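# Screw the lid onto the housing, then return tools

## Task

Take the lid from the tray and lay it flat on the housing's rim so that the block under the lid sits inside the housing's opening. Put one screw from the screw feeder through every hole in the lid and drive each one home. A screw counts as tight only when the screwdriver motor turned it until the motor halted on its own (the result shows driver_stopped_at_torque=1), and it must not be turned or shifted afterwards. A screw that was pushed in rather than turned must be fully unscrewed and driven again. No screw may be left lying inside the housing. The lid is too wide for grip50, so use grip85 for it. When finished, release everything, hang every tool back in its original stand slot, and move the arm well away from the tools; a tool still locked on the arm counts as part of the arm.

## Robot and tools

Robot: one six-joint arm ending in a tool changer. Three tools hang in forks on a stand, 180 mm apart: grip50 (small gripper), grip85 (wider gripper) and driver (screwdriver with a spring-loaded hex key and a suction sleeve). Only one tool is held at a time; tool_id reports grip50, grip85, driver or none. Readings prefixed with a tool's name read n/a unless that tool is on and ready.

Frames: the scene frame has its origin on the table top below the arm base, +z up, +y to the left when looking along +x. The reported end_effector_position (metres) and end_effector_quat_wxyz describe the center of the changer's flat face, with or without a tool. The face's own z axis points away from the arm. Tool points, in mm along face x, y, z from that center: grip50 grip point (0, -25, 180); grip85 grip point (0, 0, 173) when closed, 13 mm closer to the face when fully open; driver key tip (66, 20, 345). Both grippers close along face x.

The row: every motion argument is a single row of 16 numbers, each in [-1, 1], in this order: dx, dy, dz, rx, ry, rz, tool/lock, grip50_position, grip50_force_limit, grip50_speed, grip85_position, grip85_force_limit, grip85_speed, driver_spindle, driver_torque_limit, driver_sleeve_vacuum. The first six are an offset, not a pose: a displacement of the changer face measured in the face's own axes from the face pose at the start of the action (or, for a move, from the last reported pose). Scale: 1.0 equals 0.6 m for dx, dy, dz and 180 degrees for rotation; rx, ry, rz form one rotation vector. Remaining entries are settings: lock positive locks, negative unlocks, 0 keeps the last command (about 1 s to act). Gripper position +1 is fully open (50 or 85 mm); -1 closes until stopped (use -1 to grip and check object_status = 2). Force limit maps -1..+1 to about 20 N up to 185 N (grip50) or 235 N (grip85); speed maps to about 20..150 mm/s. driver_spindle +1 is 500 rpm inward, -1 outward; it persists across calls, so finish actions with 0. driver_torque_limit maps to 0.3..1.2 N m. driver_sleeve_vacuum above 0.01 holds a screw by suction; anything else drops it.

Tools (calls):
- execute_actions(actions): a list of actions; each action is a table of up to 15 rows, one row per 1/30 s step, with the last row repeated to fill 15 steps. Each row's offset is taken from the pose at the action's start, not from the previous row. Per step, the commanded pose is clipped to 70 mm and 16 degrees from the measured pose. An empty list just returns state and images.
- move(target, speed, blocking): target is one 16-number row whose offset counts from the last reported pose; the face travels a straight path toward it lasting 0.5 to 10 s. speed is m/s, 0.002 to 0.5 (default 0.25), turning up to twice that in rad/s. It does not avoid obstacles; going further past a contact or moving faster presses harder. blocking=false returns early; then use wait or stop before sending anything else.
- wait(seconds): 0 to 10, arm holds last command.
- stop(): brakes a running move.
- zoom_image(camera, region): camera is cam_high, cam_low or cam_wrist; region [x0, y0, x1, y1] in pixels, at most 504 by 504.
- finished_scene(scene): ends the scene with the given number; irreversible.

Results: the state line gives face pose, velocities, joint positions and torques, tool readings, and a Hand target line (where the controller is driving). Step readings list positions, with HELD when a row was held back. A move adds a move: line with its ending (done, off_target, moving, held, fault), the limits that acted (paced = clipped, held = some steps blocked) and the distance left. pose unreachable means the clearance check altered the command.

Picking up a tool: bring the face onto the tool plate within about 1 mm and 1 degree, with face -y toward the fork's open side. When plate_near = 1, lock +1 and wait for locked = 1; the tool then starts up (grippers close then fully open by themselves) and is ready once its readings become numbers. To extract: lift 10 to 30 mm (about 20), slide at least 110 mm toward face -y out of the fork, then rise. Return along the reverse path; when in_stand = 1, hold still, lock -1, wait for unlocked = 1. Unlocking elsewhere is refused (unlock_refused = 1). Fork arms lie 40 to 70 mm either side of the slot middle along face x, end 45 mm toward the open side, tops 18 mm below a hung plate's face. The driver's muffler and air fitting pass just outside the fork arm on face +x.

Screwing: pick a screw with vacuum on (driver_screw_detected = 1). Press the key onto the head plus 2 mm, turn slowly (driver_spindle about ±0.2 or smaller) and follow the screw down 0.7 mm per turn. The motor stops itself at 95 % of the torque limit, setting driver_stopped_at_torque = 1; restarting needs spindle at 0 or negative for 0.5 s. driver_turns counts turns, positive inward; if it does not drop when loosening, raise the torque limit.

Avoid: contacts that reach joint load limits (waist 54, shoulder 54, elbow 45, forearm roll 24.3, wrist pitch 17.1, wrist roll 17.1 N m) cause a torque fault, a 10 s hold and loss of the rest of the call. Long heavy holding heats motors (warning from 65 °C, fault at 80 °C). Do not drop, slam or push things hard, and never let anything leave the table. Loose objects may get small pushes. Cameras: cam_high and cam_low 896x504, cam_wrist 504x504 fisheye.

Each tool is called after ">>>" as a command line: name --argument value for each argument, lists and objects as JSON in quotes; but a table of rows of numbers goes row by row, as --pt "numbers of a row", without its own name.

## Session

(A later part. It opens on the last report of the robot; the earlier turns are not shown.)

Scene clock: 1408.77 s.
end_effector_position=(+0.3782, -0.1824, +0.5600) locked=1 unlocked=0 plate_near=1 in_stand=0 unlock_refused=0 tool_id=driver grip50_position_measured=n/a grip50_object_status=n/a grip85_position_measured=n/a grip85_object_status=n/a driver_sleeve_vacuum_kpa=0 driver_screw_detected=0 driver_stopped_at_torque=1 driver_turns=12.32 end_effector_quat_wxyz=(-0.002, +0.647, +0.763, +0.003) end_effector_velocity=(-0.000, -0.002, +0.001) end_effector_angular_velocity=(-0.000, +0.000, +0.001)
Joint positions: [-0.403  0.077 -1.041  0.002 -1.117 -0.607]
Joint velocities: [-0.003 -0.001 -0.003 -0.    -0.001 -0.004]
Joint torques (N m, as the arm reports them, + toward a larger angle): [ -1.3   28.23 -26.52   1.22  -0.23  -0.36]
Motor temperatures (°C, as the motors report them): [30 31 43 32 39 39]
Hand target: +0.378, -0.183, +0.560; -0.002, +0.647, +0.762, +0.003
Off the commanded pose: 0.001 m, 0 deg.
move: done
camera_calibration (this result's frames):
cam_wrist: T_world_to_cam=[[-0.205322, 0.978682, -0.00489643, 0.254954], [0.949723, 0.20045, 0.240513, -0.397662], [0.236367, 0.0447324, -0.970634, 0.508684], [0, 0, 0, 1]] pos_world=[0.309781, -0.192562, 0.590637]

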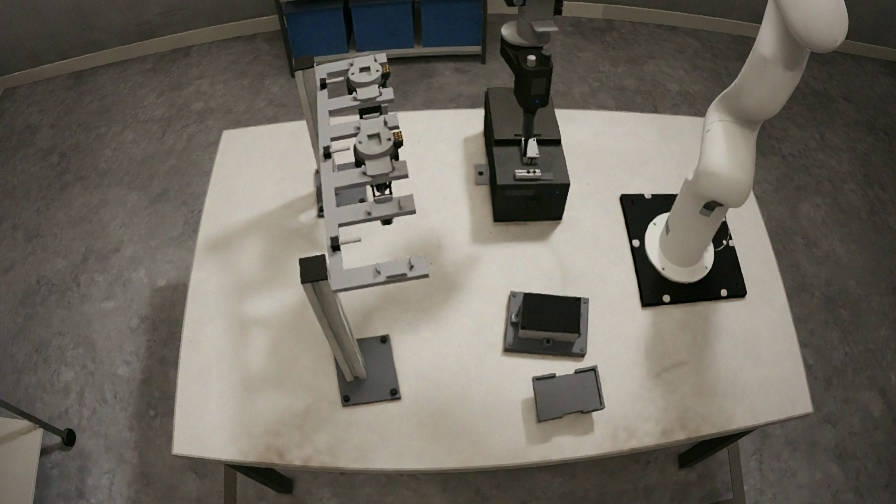

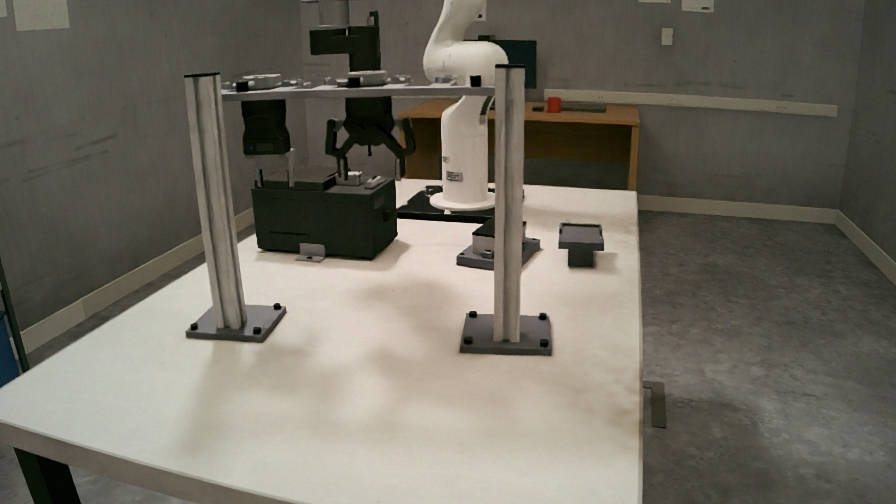

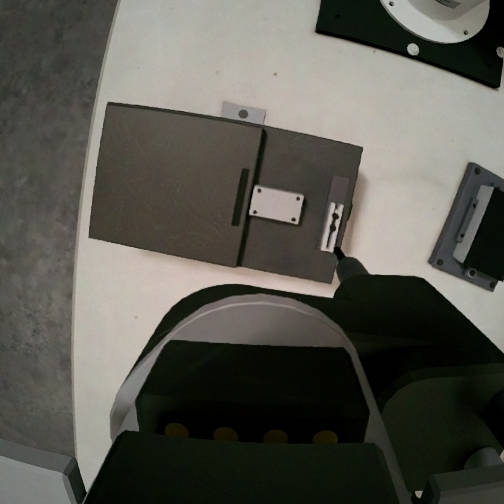

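>>> move --target '[0.0053,-0.0182,0.058,0,0,0,0,1,0,0,1,0,0,0,-1,0]' --speed 0.1

>>> zoom_image --camera "cam_wrist" --region '[310,215,360,265]'

Scene clock: 1431.40 s.
end_effector_position=(+0.3670, -0.1808, +0.5254) locked=1 unlocked=0 plate_near=1 in_stand=0 unlock_refused=0 tool_id=driver grip50_position_measured=n/a grip50_object_status=n/a grip85_position_measured=n/a grip85_object_status=n/a driver_sleeve_vacuum_kpa=0 driver_screw_detected=0 driver_stopped_at_torque=1 driver_turns=12.32 end_effector_quat_wxyz=(-0.002, +0.647, +0.763, +0.003) end_effector_velocity=(-0.001, -0.000, -0.001) end_effector_angular_velocity=(-0.000, -0.000, -0.001)
Joint positions: [-0.412  0.091 -0.95   0.002 -1.041 -0.616]
Joint velocities: [-0.001  0.001  0.003 -0.     0.003 -0.   ]
Joint torques (N m, as the arm reports them, + toward a larger angle): [ -2.25  28.59 -26.35   1.27  -0.18  -0.35]
Motor temperatures (°C, as the motors report them): [30 31 43 32 39 39]
Hand target: +0.367, -0.181, +0.525; -0.002, +0.647, +0.763, +0.003
Off the commanded pose: 0.000 m, 0 deg.
move: done
camera_calibration (this result's frames):
cam_wrist: T_world_to_cam=[[-0.205186, 0.978709, -0.00523172, 0.251095], [0.949655, 0.200382, 0.240836, -0.379209], [0.236757, 0.0444479, -0.970552, 0.477491], [0, 0, 0, 1]] pos_world=[0.298589, -0.190986, 0.556071]

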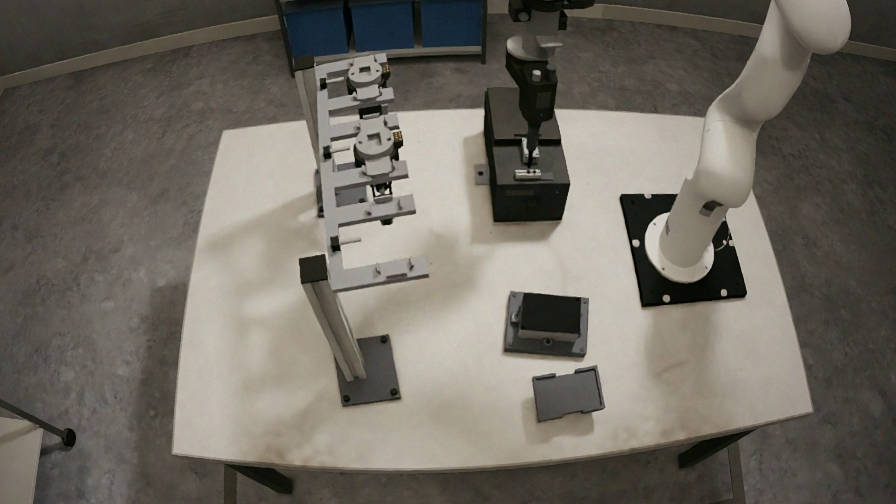

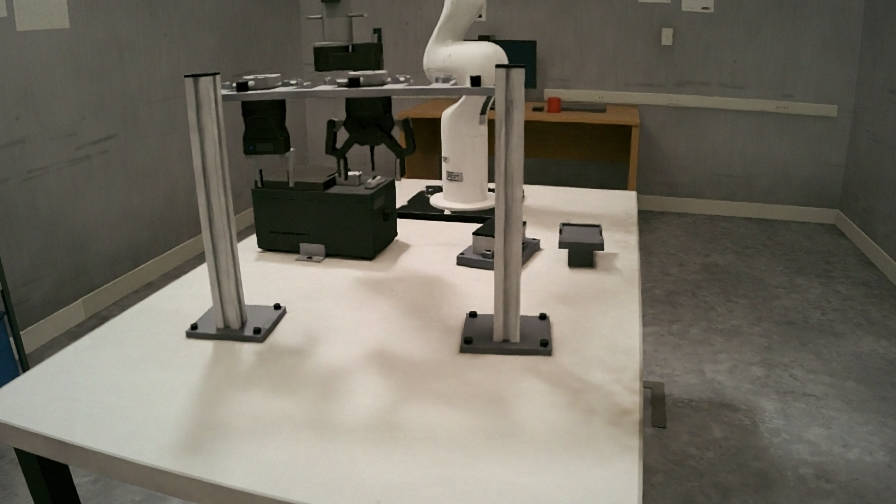

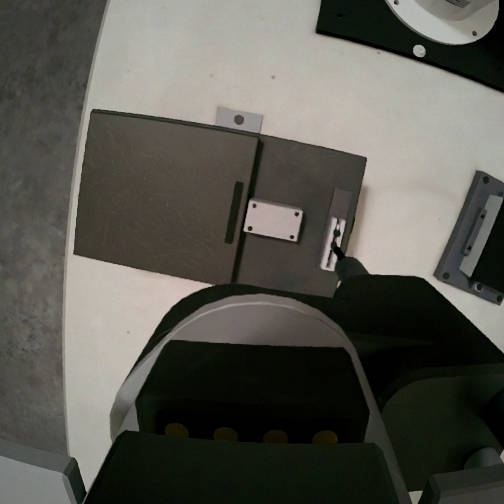

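Region (310, 215, 360, 265) of cam_wrist's 504x504 image, scaled by 10.080, with more detail than that image has.

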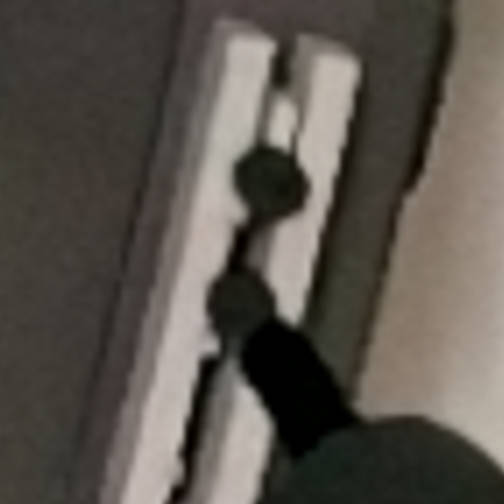

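>>> execute_actions --actions '[[[-0.0003,-0.0006,0.022,0,0,0,0,1,0,0,1,0,0,0,-1,0]],[[0,0,0.004,0,0,0,0,1,0,0,1,0,0,0,-1,1]],[[0,0,0.004,0,0,0,0,1,0,0,1,0,0,0,-1,1]]]'

>>> zoom_image --camera "cam_wrist" --region '[310,215,360,265]'

Scene clock: 1442.07 s.
end_effector_position=(+0.3667, -0.1809, +0.5078) locked=1 unlocked=0 plate_near=1 in_stand=0 unlock_refused=0 tool_id=driver grip50_position_measured=n/a grip50_object_status=n/a grip85_position_measured=n/a grip85_object_status=n/a driver_sleeve_vacuum_kpa=14 driver_screw_detected=0 driver_stopped_at_torque=1 driver_turns=12.32 end_effector_quat_wxyz=(-0.001, +0.647, +0.763, +0.004) end_effector_velocity=(+0.000, -0.000, -0.000) end_effector_angular_velocity=(-0.001, -0.001, +0.000)
Joint positions: [-0.412  0.082 -0.919  0.002 -0.999 -0.617]
Joint velocities: [-0.    -0.     0.    -0.     0.001 -0.   ]
Joint torques (N m, as the arm reports them, + toward a larger angle): [ -0.77  25.76 -23.94   0.82   0.06  -0.17]
Motor temperatures (°C, as the motors report them): [30 31 43 32 39 39]
Hand target: +0.367, -0.181, +0.508; -0.001, +0.647, +0.763, +0.004
Off the commanded pose: 0.000 m, 0 deg.
Step readings (end_effector_position; steps 1 to 15: 1st action; 16 to 30: 2nd action; 31 to 45: 3rd action):
0: (+0.3669, -0.1808, +0.5252)
1: (+0.3669, -0.1808, +0.5252)
2: (+0.3669, -0.1808, +0.5243)
4: (+0.3669, -0.1809, +0.5182)
8: (+0.3664, -0.1808, +0.5126)
15: (+0.3667, -0.1810, +0.5125)
16: (+0.3667, -0.1810, +0.5124)
17: (+0.3667, -0.1810, +0.5122)
19: (+0.3667, -0.1810, +0.5111)
23: (+0.3667, -0.1810, +0.5102)
30: (+0.3667, -0.1810, +0.5101)
31: (+0.3667, -0.1810, +0.5101)
32: (+0.3667, -0.1810, +0.5099)
34: (+0.3667, -0.1809, +0.5087)
38: (+0.3667, -0.1810, +0.5078)
45: end_effector_position above
camera_calibration (this result's frames):
cam_wrist: T_world_to_cam=[[-0.205102, 0.978725, -0.00554093, 0.251221], [0.949558, 0.200355, 0.241243, -0.374854], [0.237221, 0.0442179, -0.970449, 0.460132], [0, 0, 0, 1]] pos_world=[0.298318, -0.191118, 0.538358]

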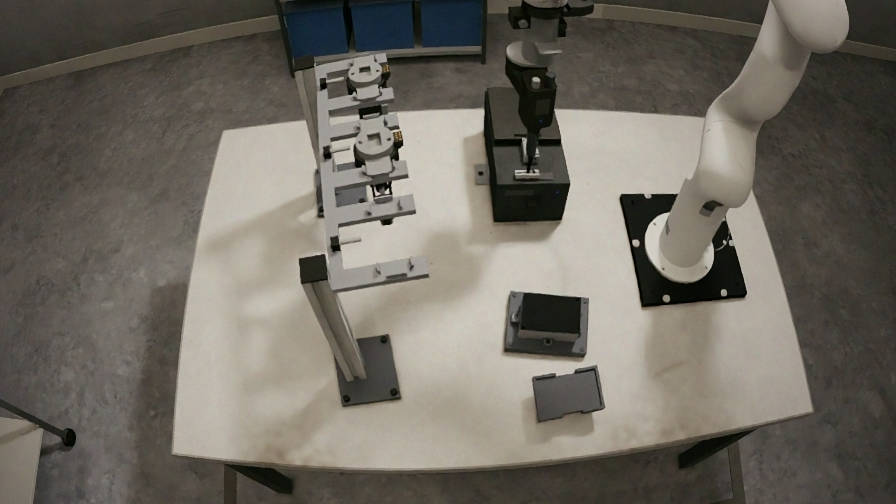

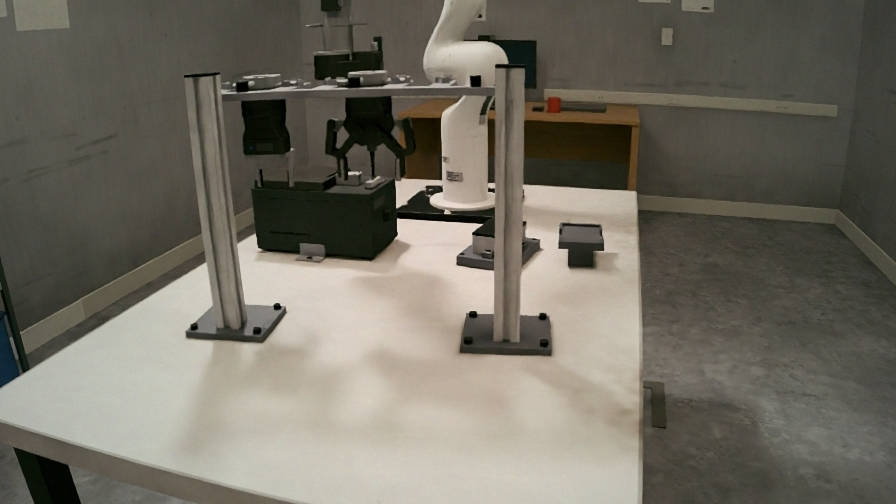

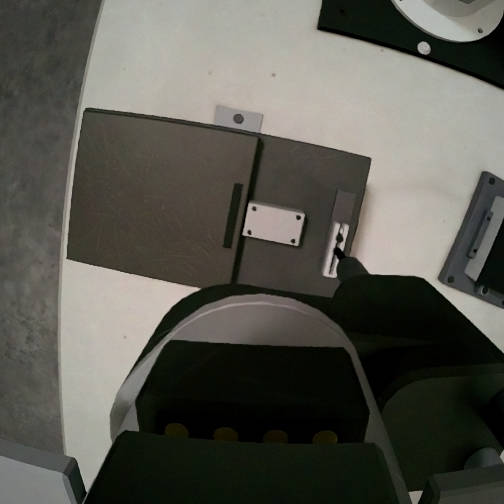

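Region (310, 215, 360, 265) of cam_wrist's 504x504 image, scaled by 10.080, with more detail than that image has.

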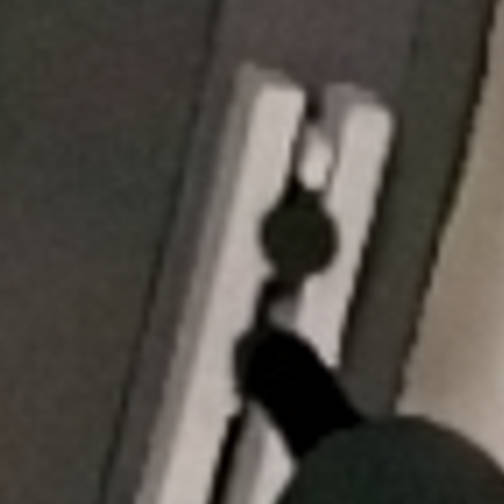

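Contact; spin slowly to engage.

>>> execute_actions --actions '[[[0,0,0.0008,0,0,0,0,1,0,0,1,0,0,0.12,-1,1]],[[0,0,0,0,0,0,0,1,0,0,1,0,0,0,-1,1]]]'

Scene clock: 1445.90 s.
end_effector_position=(+0.3667, -0.1810, +0.5073) locked=1 unlocked=0 plate_near=1 in_stand=0 unlock_refused=0 tool_id=driver grip50_position_measured=n/a grip50_object_status=n/a grip85_position_measured=n/a grip85_object_status=n/a driver_sleeve_vacuum_kpa=14 driver_screw_detected=0 driver_stopped_at_torque=0 driver_turns=12.80 end_effector_quat_wxyz=(-0.001, +0.647, +0.763, +0.004) end_effector_velocity=(+0.000, +0.000, +0.000) end_effector_angular_velocity=(+0.000, +0.000, +0.001)
Joint positions: [-0.412  0.081 -0.918  0.002 -0.998 -0.617]
Joint velocities: [ 0.001 -0.    -0.001  0.    -0.     0.   ]
Joint torques (N m, as the arm reports them, + toward a larger angle): [ -1.68  24.24 -23.89   0.87  -0.16  -0.18]
Motor temperatures (°C, as the motors report them): [30 31 43 32 39 39]
Hand target: +0.367, -0.181, +0.507; -0.001, +0.647, +0.763, +0.004
Off the commanded pose: 0.000 m, 0 deg.
Step readings (end_effector_position; steps 1 to 15: 1st action; 16 to 30: 2nd action):
0: (+0.3667, -0.1809, +0.5077)
1: (+0.3667, -0.1810, +0.5077)
2: (+0.3667, -0.1810, +0.5077)
4: (+0.3668, -0.1810, +0.5075)
8: (+0.3667, -0.1810, +0.5073)
15: (+0.3667, -0.1810, +0.5073)
16: (+0.3667, -0.1810, +0.5073)
17: (+0.3667, -0.1810, +0.5073)
19: (+0.3667, -0.1810, +0.5073)
23: (+0.3667, -0.1810, +0.5073)
30: end_effector_position above
camera_calibration (this result's frames):
cam_wrist: T_world_to_cam=[[-0.205098, 0.978725, -0.00560166, 0.251258], [0.949543, 0.200364, 0.241293, -0.374766], [0.237282, 0.0441696, -0.970436, 0.459641], [0, 0, 0, 1]] pos_world=[0.298325, -0.191125, 0.537888]

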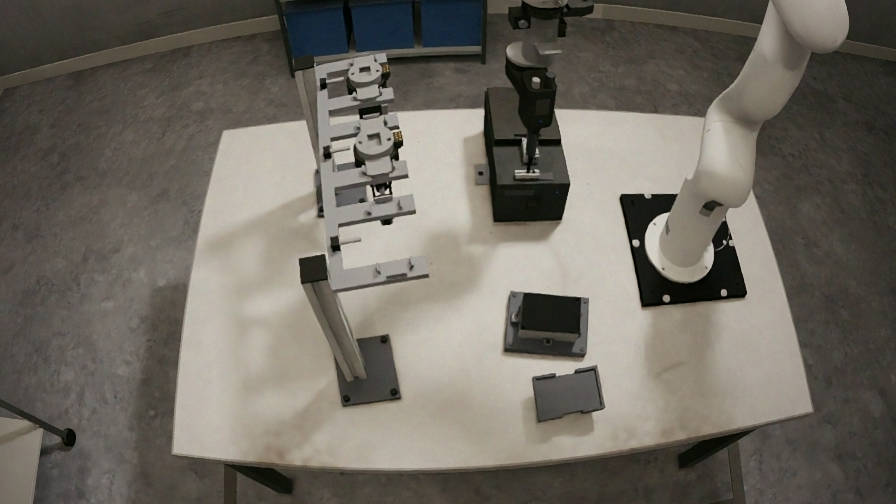

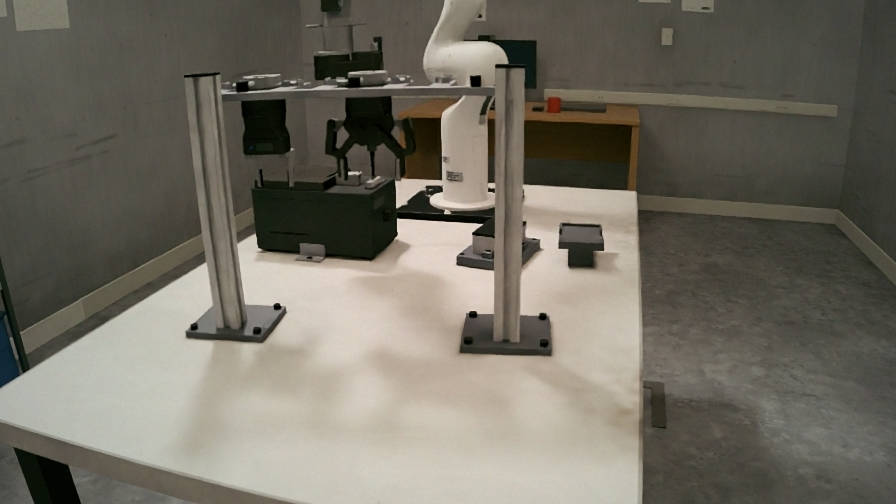

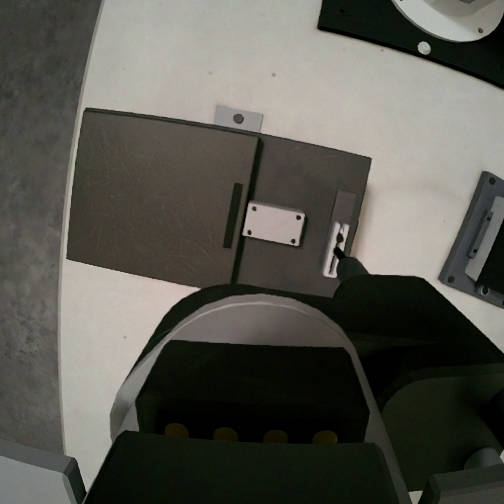

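>>> execute_actions --actions '[[[0,0,-0.016,0,0,0,0,1,0,0,1,0,0,0,-1,0]]]'

>>> zoom_image --camera "cam_wrist" --region '[320,230,350,260]'

Scene clock: 1455.27 s.
end_effector_position=(+0.3667, -0.1810, +0.5167) locked=1 unlocked=0 plate_near=1 in_stand=0 unlock_refused=0 tool_id=driver grip50_position_measured=n/a grip50_object_status=n/a grip85_position_measured=n/a grip85_object_status=n/a driver_sleeve_vacuum_kpa=0 driver_screw_detected=0 driver_stopped_at_torque=0 driver_turns=12.80 end_effector_quat_wxyz=(-0.001, +0.647, +0.763, +0.004) end_effector_velocity=(+0.001, -0.000, +0.001) end_effector_angular_velocity=(-0.000, -0.003, -0.001)
Joint positions: [-0.412  0.087 -0.934  0.002 -1.02  -0.617]
Joint velocities: [-0.     0.    -0.002  0.001  0.     0.001]
Joint torques (N m, as the arm reports them, + toward a larger angle): [ -1.64  28.72 -25.46   1.05  -0.24  -0.21]
Motor temperatures (°C, as the motors report them): [30 31 43 32 39 39]
Hand target: +0.367, -0.181, +0.517; -0.001, +0.647, +0.763, +0.004
Off the commanded pose: 0.000 m, 0 deg.
Step readings (end_effector_position):
0: (+0.3667, -0.1810, +0.5073)
1: (+0.3667, -0.1810, +0.5073)
2: (+0.3667, -0.1809, +0.5080)
4: (+0.3665, -0.1809, +0.5126)
8: (+0.3667, -0.1810, +0.5163)
15: end_effector_position above
camera_calibration (this result's frames):
cam_wrist: T_world_to_cam=[[-0.205148, 0.978716, -0.00537769, 0.251238], [0.94961, 0.200371, 0.241022, -0.37687], [0.23697, 0.0443385, -0.970505, 0.468966], [0, 0, 0, 1]] pos_world=[0.298289, -0.19117, 0.547318]

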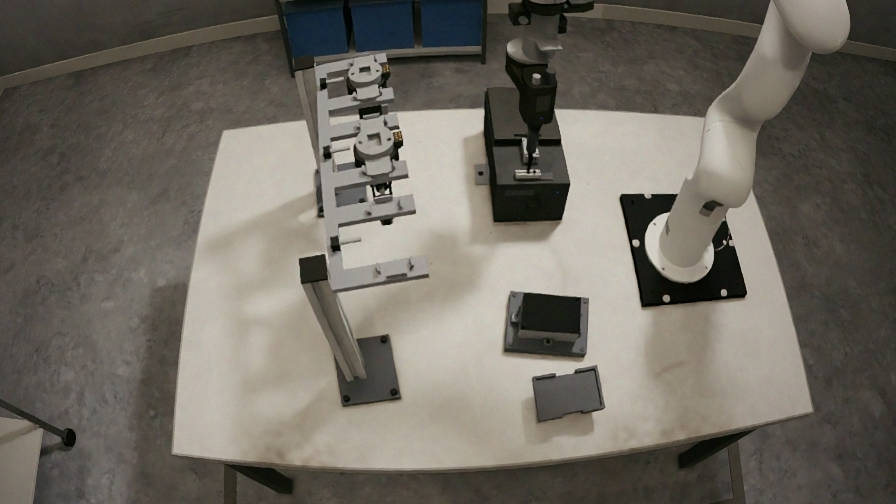

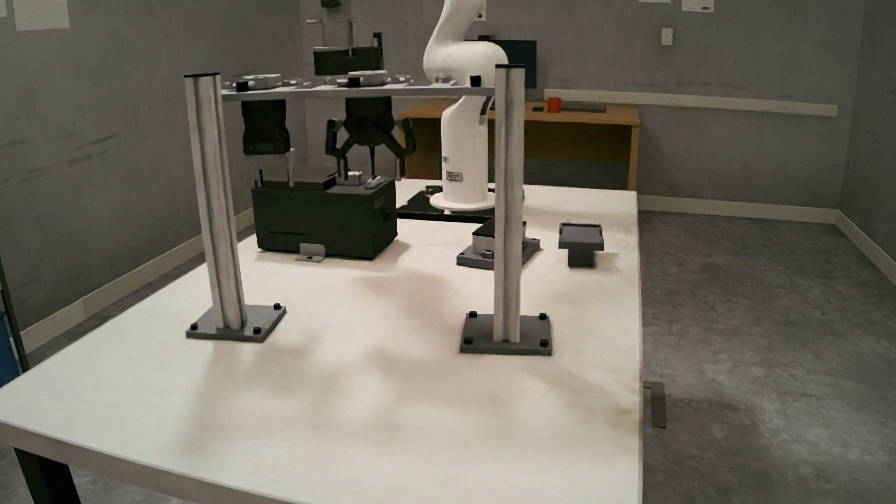

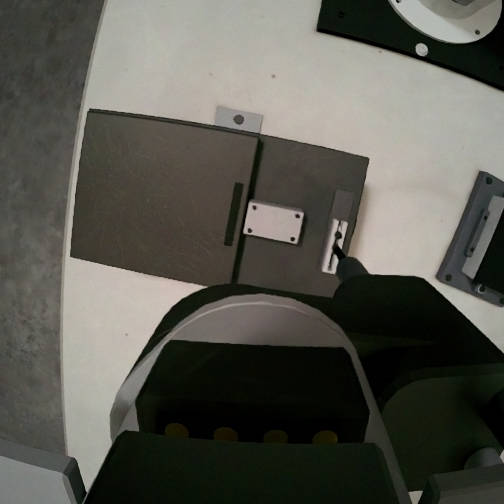

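Region (320, 230, 350, 260) of cam_wrist's 504x504 image, scaled by 16.800, with more detail than that image has.

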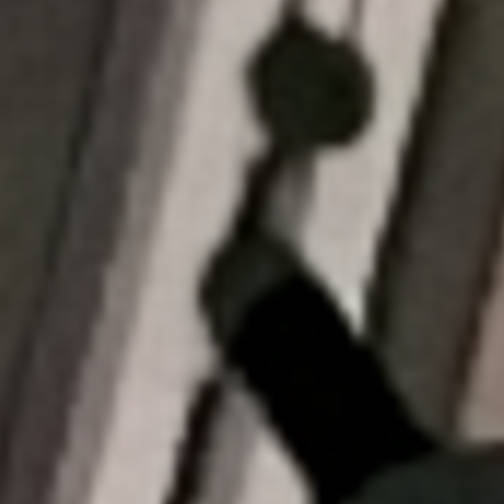

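>>> execute_actions --actions '[[[0.0007,-0.0004,0.008,0,0,0,0,1,0,0,1,0,0,0,-1,1]],[[0,0,0.002,0,0,0,0,1,0,0,1,0,0,0,-1,1]],[[0,0,0.002,0,0,0,0,1,0,0,1,0,0,0,-1,1]]]'

>>> zoom_image --camera "cam_wrist" --region '[320,230,350,260]'

Scene clock: 1474.63 s.
end_effector_position=(+0.3665, -0.1806, +0.5097) locked=1 unlocked=0 plate_near=1 in_stand=0 unlock_refused=0 tool_id=driver grip50_position_measured=n/a grip50_object_status=n/a grip85_position_measured=n/a grip85_object_status=n/a driver_sleeve_vacuum_kpa=39 driver_screw_detected=1 driver_stopped_at_torque=0 driver_turns=12.80 end_effector_quat_wxyz=(-0.001, +0.647, +0.763, +0.004) end_effector_velocity=(+0.000, -0.000, +0.000) end_effector_angular_velocity=(-0.001, -0.002, -0.001)
Joint positions: [-0.412  0.084 -0.921  0.002 -1.004 -0.617]
Joint velocities: [-0.     0.001  0.     0.     0.002  0.   ]
Joint torques (N m, as the arm reports them, + toward a larger angle): [  0.63  25.91 -24.53   1.49  -0.66  -0.29]
Motor temperatures (°C, as the motors report them): [30 31 43 32 39 39]
Hand target: +0.366, -0.181, +0.510; -0.001, +0.647, +0.763, +0.004
Off the commanded pose: 0.000 m, 0 deg.
Step readings (end_effector_position; steps 1 to 15: 1st action; 16 to 30: 2nd action; 31 to 45: 3rd action):
0: (+0.3667, -0.1810, +0.5169)
1: (+0.3667, -0.1810, +0.5169)
2: (+0.3667, -0.1810, +0.5164)
4: (+0.3666, -0.1808, +0.5140)
8: (+0.3664, -0.1807, +0.5121)
15: (+0.3664, -0.1806, +0.5120)
16: (+0.3664, -0.1806, +0.5120)
17: (+0.3664, -0.1806, +0.5118)
19: (+0.3664, -0.1806, +0.5113)
23: (+0.3665, -0.1807, +0.5110)
30: (+0.3665, -0.1806, +0.5109)
31: (+0.3664, -0.1806, +0.5108)
32: (+0.3665, -0.1806, +0.5107)
34: (+0.3665, -0.1806, +0.5101)
38: (+0.3665, -0.1806, +0.5097)
45: end_effector_position above
camera_calibration (this result's frames):
cam_wrist: T_world_to_cam=[[-0.205108, 0.978722, -0.00578308, 0.250997], [0.949505, 0.200411, 0.241404, -0.375171], [0.237426, 0.0440228, -0.970407, 0.461913], [0, 0, 0, 1]] pos_world=[0.298038, -0.190802, 0.540263]

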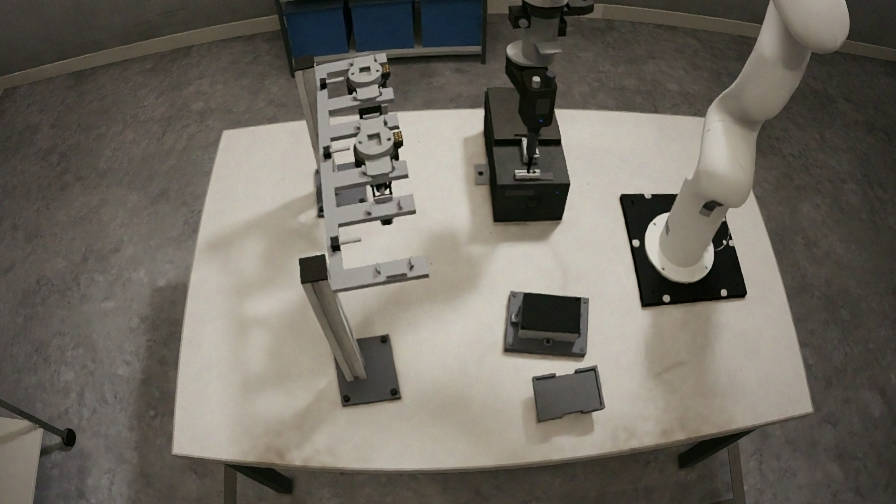

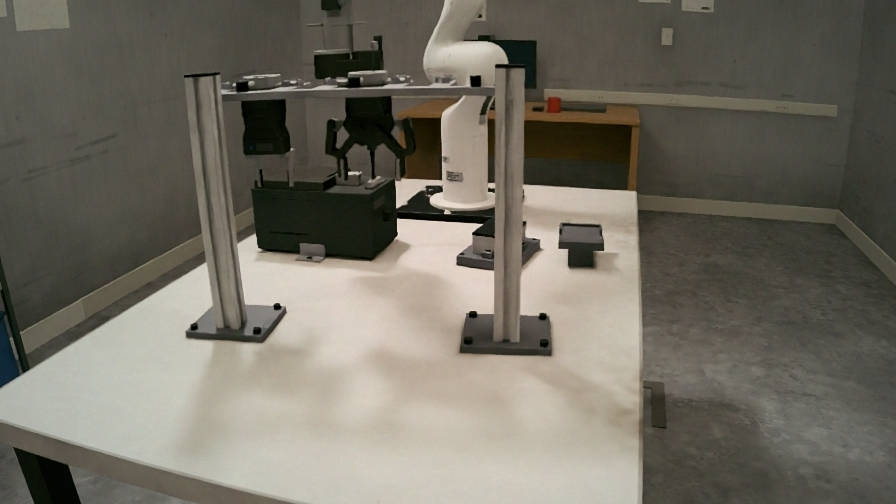

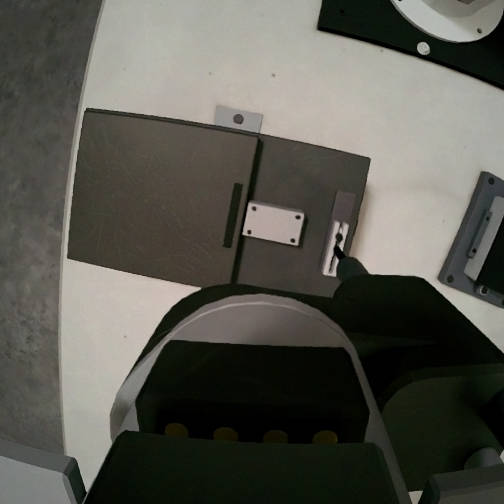

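Region (320, 230, 350, 260) of cam_wrist's 504x504 image, scaled by 16.800, with more detail than that image has.

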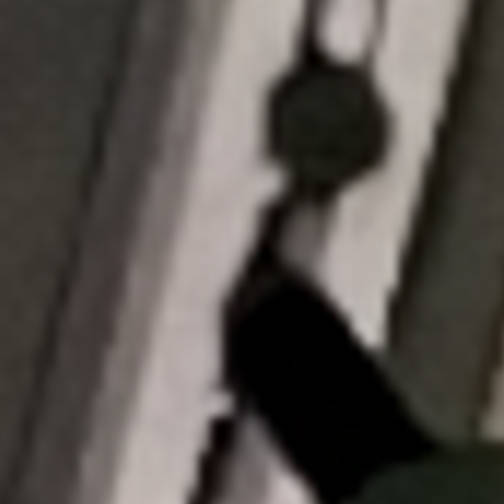

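Sealed. Push to engage key.

>>> execute_actions --actions '[[[0,0,0.003,0,0,0,0,1,0,0,1,0,0,0,-1,1]],[[0,0,0.0005,0,0,0,0,1,0,0,1,0,0,0.12,-1,1]],[[0,0,0,0,0,0,0,1,0,0,1,0,0,0,-1,1]],[[0,0,-0.015,0,0,0,0,1,0,0,1,0,0,0,-1,1]]]'

Scene clock: 1480.70 s.
end_effector_position=(+0.3664, -0.1806, +0.5164) locked=1 unlocked=0 plate_near=1 in_stand=0 unlock_refused=0 tool_id=driver grip50_position_measured=n/a grip50_object_status=n/a grip85_position_measured=n/a grip85_object_status=n/a driver_sleeve_vacuum_kpa=30 driver_screw_detected=0 driver_stopped_at_torque=0 driver_turns=13.29 end_effector_quat_wxyz=(-0.001, +0.647, +0.763, +0.003) end_effector_velocity=(+0.000, +0.000, +0.001) end_effector_angular_velocity=(+0.000, -0.000, +0.000)
Joint positions: [-0.412  0.088 -0.933  0.002 -1.02  -0.617]
Joint velocities: [ 0.001  0.    -0.001  0.    -0.001  0.   ]
Joint torques (N m, as the arm reports them, + toward a larger angle): [ -1.34  28.48 -25.98   1.18  -0.29  -0.31]
Motor temperatures (°C, as the motors report them): [30 31 43 32 39 39]
Hand target: +0.366, -0.181, +0.517; -0.001, +0.647, +0.763, +0.004
Off the commanded pose: 0.000 m, 0 deg.
Step readings (end_effector_position; steps 1 to 15: 1st action; 16 to 30: 2nd action; 31 to 45: 3rd action; 46 to 60: 4th action):
0: (+0.3665, -0.1806, +0.5097)
1: (+0.3665, -0.1806, +0.5096)
2: (+0.3665, -0.1806, +0.5095)
4: (+0.3665, -0.1806, +0.5086)
8: (+0.3665, -0.1806, +0.5080)
15: (+0.3665, -0.1806, +0.5079)
16: (+0.3665, -0.1806, +0.5079)
17: (+0.3665, -0.1806, +0.5079)
19: (+0.3665, -0.1806, +0.5077)
23: (+0.3665, -0.1806, +0.5076)
30: (+0.3664, -0.1806, +0.5076)
31: (+0.3664, -0.1806, +0.5076)
32: (+0.3664, -0.1806, +0.5076)
34: (+0.3664, -0.1806, +0.5076)
38: (+0.3664, -0.1806, +0.5076)
45: (+0.3664, -0.1806, +0.5076)
46: (+0.3664, -0.1806, +0.5076)
47: (+0.3664, -0.1806, +0.5083)
49: (+0.3664, -0.1807, +0.5126)
53: (+0.3664, -0.1806, +0.5161)
60: end_effector_position above
camera_calibration (this result's frames):
cam_wrist: T_world_to_cam=[[-0.205165, 0.978712, -0.00542762, 0.25085], [0.949606, 0.2004, 0.241017, -0.376573], [0.236974, 0.0442941, -0.970506, 0.46875], [0, 0, 0, 1]] pos_world=[0.29798, -0.190807, 0.547046]

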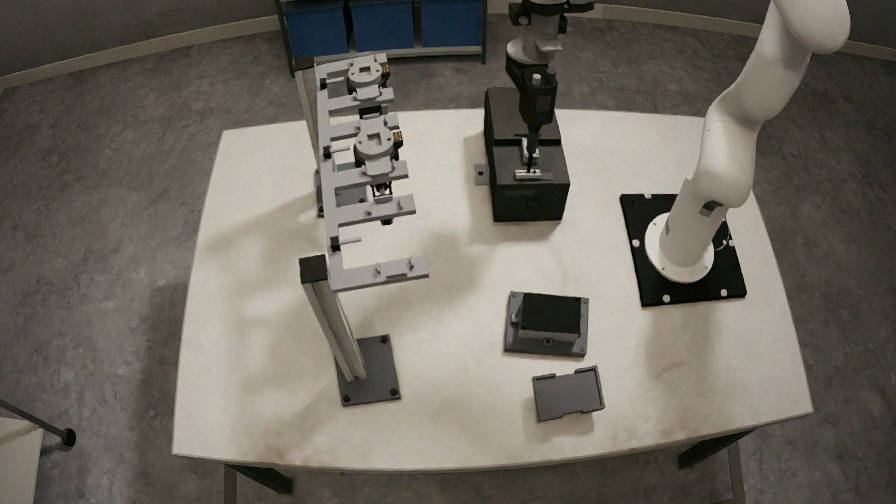

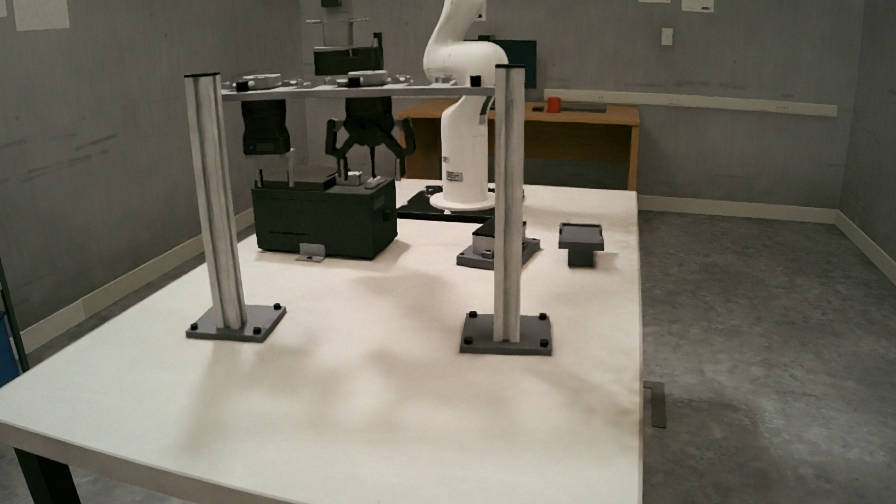

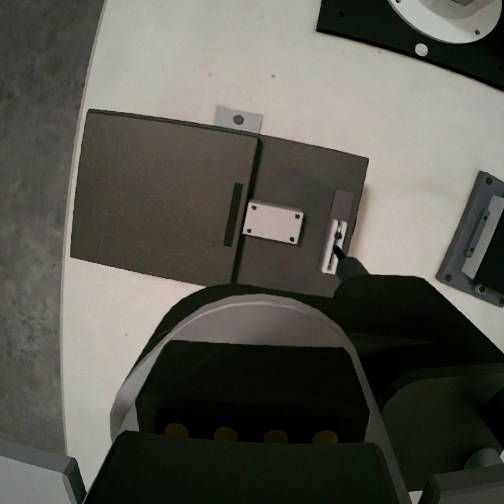

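>>> zoom_image --camera "cam_wrist" --region '[320,230,350,260]'

>>> execute_actions --actions '[[[0,0,0,0,0,0,0,1,0,0,1,0,0,0,-1,1]]]'

Region (320, 230, 350, 260) of cam_wrist's 504x504 image, scaled by 16.800, with more detail than that image has.

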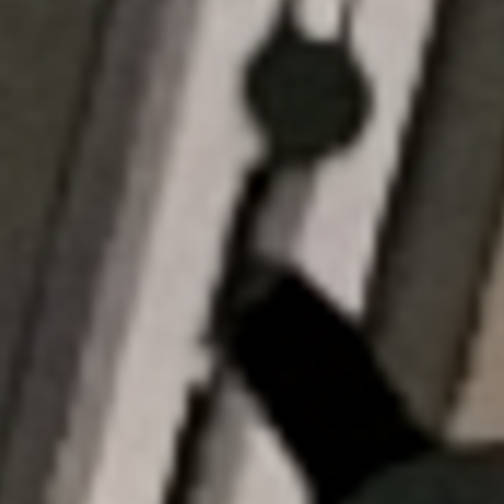

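Scene clock: 1487.13 s.
end_effector_position=(+0.3664, -0.1806, +0.5164) locked=1 unlocked=0 plate_near=1 in_stand=0 unlock_refused=0 tool_id=driver grip50_position_measured=n/a grip50_object_status=n/a grip85_position_measured=n/a grip85_object_status=n/a driver_sleeve_vacuum_kpa=30 driver_screw_detected=0 driver_stopped_at_torque=0 driver_turns=13.29 end_effector_quat_wxyz=(-0.001, +0.647, +0.763, +0.003) end_effector_velocity=(-0.000, -0.000, +0.000) end_effector_angular_velocity=(-0.000, -0.001, -0.001)
Joint positions: [-0.412  0.088 -0.933  0.002 -1.02  -0.617]
Joint velocities: [-0.001  0.001  0.     0.     0.001 -0.   ]
Joint torques (N m, as the arm reports them, + toward a larger angle): [ -1.29  28.24 -26.19   1.47  -0.29  -0.26]
Motor temperatures (°C, as the motors report them): [30 31 43 32 39 39]
Hand target: +0.366, -0.181, +0.516; -0.001, +0.647, +0.763, +0.003
Off the commanded pose: 0.000 m, 0 deg.
Step readings (end_effector_position):
0: (+0.3664, -0.1807, +0.5166)
1: (+0.3664, -0.1807, +0.5166)
2: (+0.3664, -0.1807, +0.5166)
4: (+0.3664, -0.1807, +0.5165)
8: (+0.3664, -0.1806, +0.5164)
15: end_effector_position above
camera_calibration (this result's frames):
cam_wrist: T_world_to_cam=[[-0.205161, 0.978713, -0.00549218, 0.250895], [0.949589, 0.200409, 0.241074, -0.376605], [0.237043, 0.0442437, -0.970491, 0.468715], [0, 0, 0, 1]] pos_world=[0.297989, -0.190817, 0.547051]

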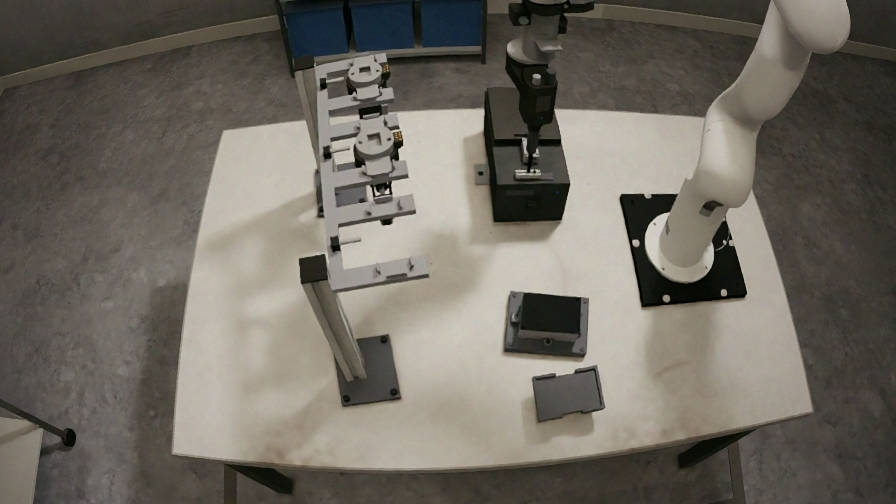

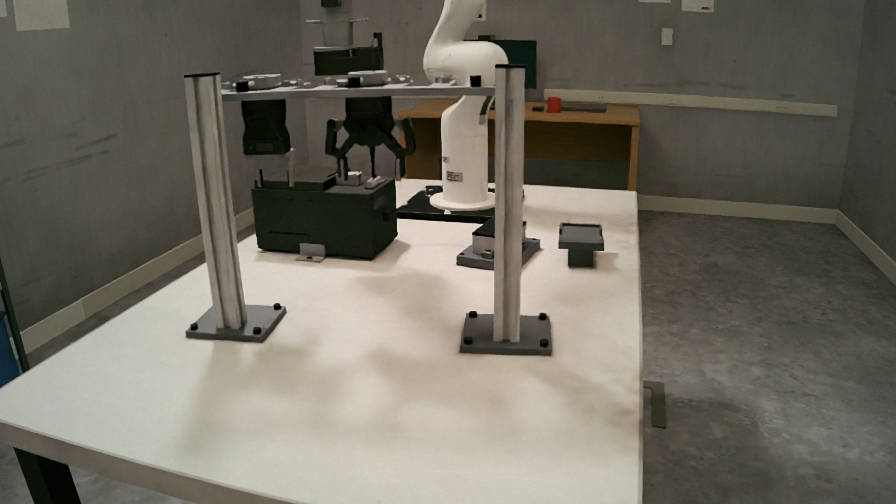

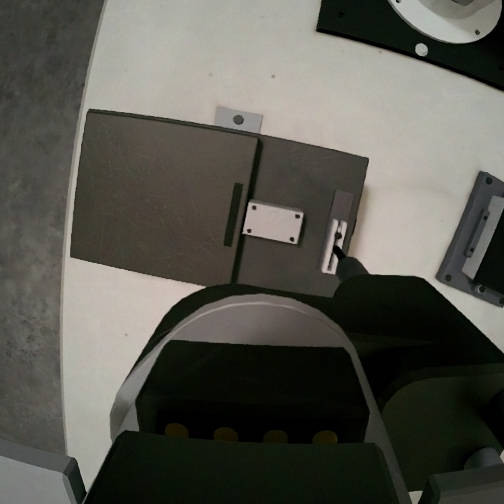

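>>> execute_actions --actions '[[[-0.0004,0,0,0,0,0,0,1,0,0,1,0,0,0,-1,1]]]'

Scene clock: 1497.97 s.
end_effector_position=(+0.3664, -0.1809, +0.5164) locked=1 unlocked=0 plate_near=1 in_stand=0 unlock_refused=0 tool_id=driver grip50_position_measured=n/a grip50_object_status=n/a grip85_position_measured=n/a grip85_object_status=n/a driver_sleeve_vacuum_kpa=34 driver_screw_detected=1 driver_stopped_at_torque=0 driver_turns=13.29 end_effector_quat_wxyz=(-0.001, +0.647, +0.763, +0.003) end_effector_velocity=(+0.000, -0.000, +0.000) end_effector_angular_velocity=(+0.000, -0.001, -0.001)
Joint positions: [-0.412  0.087 -0.933  0.002 -1.02  -0.617]
Joint velocities: [-0.    -0.    -0.     0.001  0.    -0.   ]
Joint torques (N m, as the arm reports them, + toward a larger angle): [ -1.55  27.47 -25.49   0.94  -0.27  -0.28]
Motor temperatures (°C, as the motors report them): [30 31 43 32 39 39]
Hand target: +0.366, -0.181, +0.516; -0.001, +0.647, +0.763, +0.003
Off the commanded pose: 0.000 m, 0 deg.
Step readings (end_effector_position):
0: (+0.3664, -0.1806, +0.5164)
1: (+0.3664, -0.1806, +0.5164)
2: (+0.3664, -0.1807, +0.5164)
4: (+0.3664, -0.1808, +0.5164)
8: (+0.3664, -0.1808, +0.5164)
15: end_effector_position above
camera_calibration (this result's frames):
cam_wrist: T_world_to_cam=[[-0.205166, 0.978712, -0.00545489, 0.251109], [0.949599, 0.200407, 0.241038, -0.376574], [0.237, 0.0442729, -0.9705, 0.468737], [0, 0, 0, 1]] pos_world=[0.298022, -0.191047, 0.547047]

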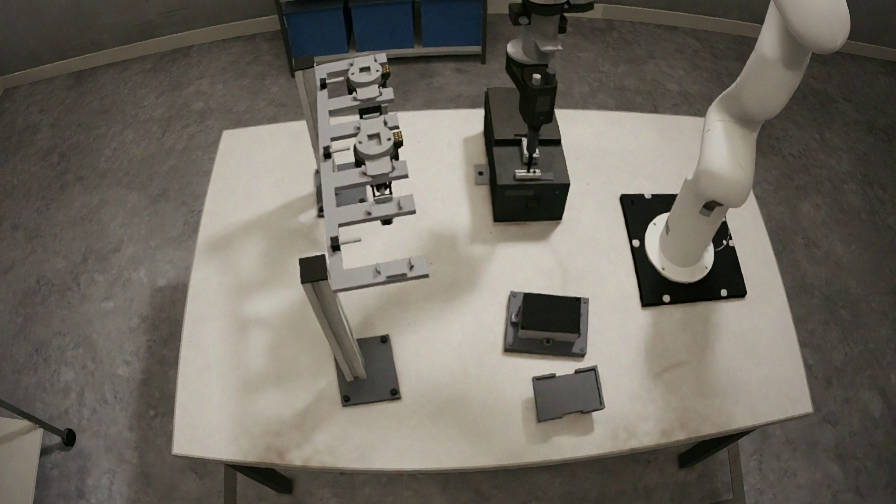

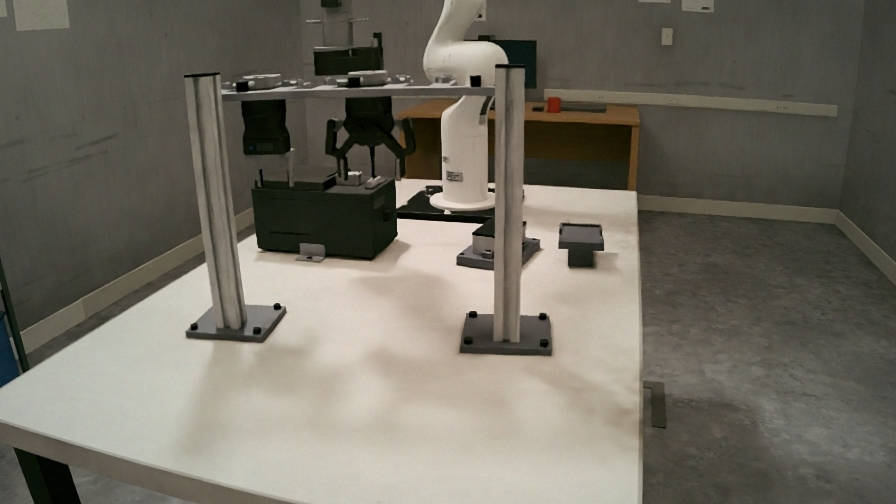

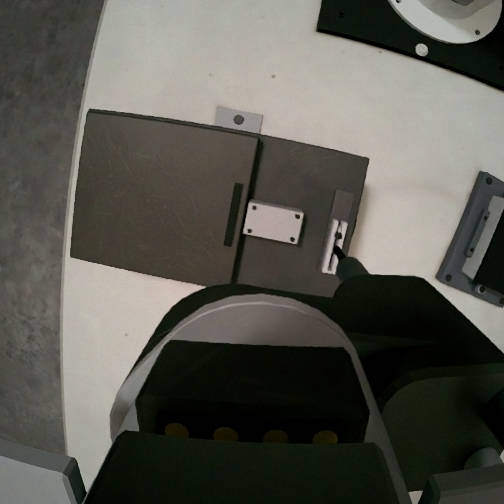

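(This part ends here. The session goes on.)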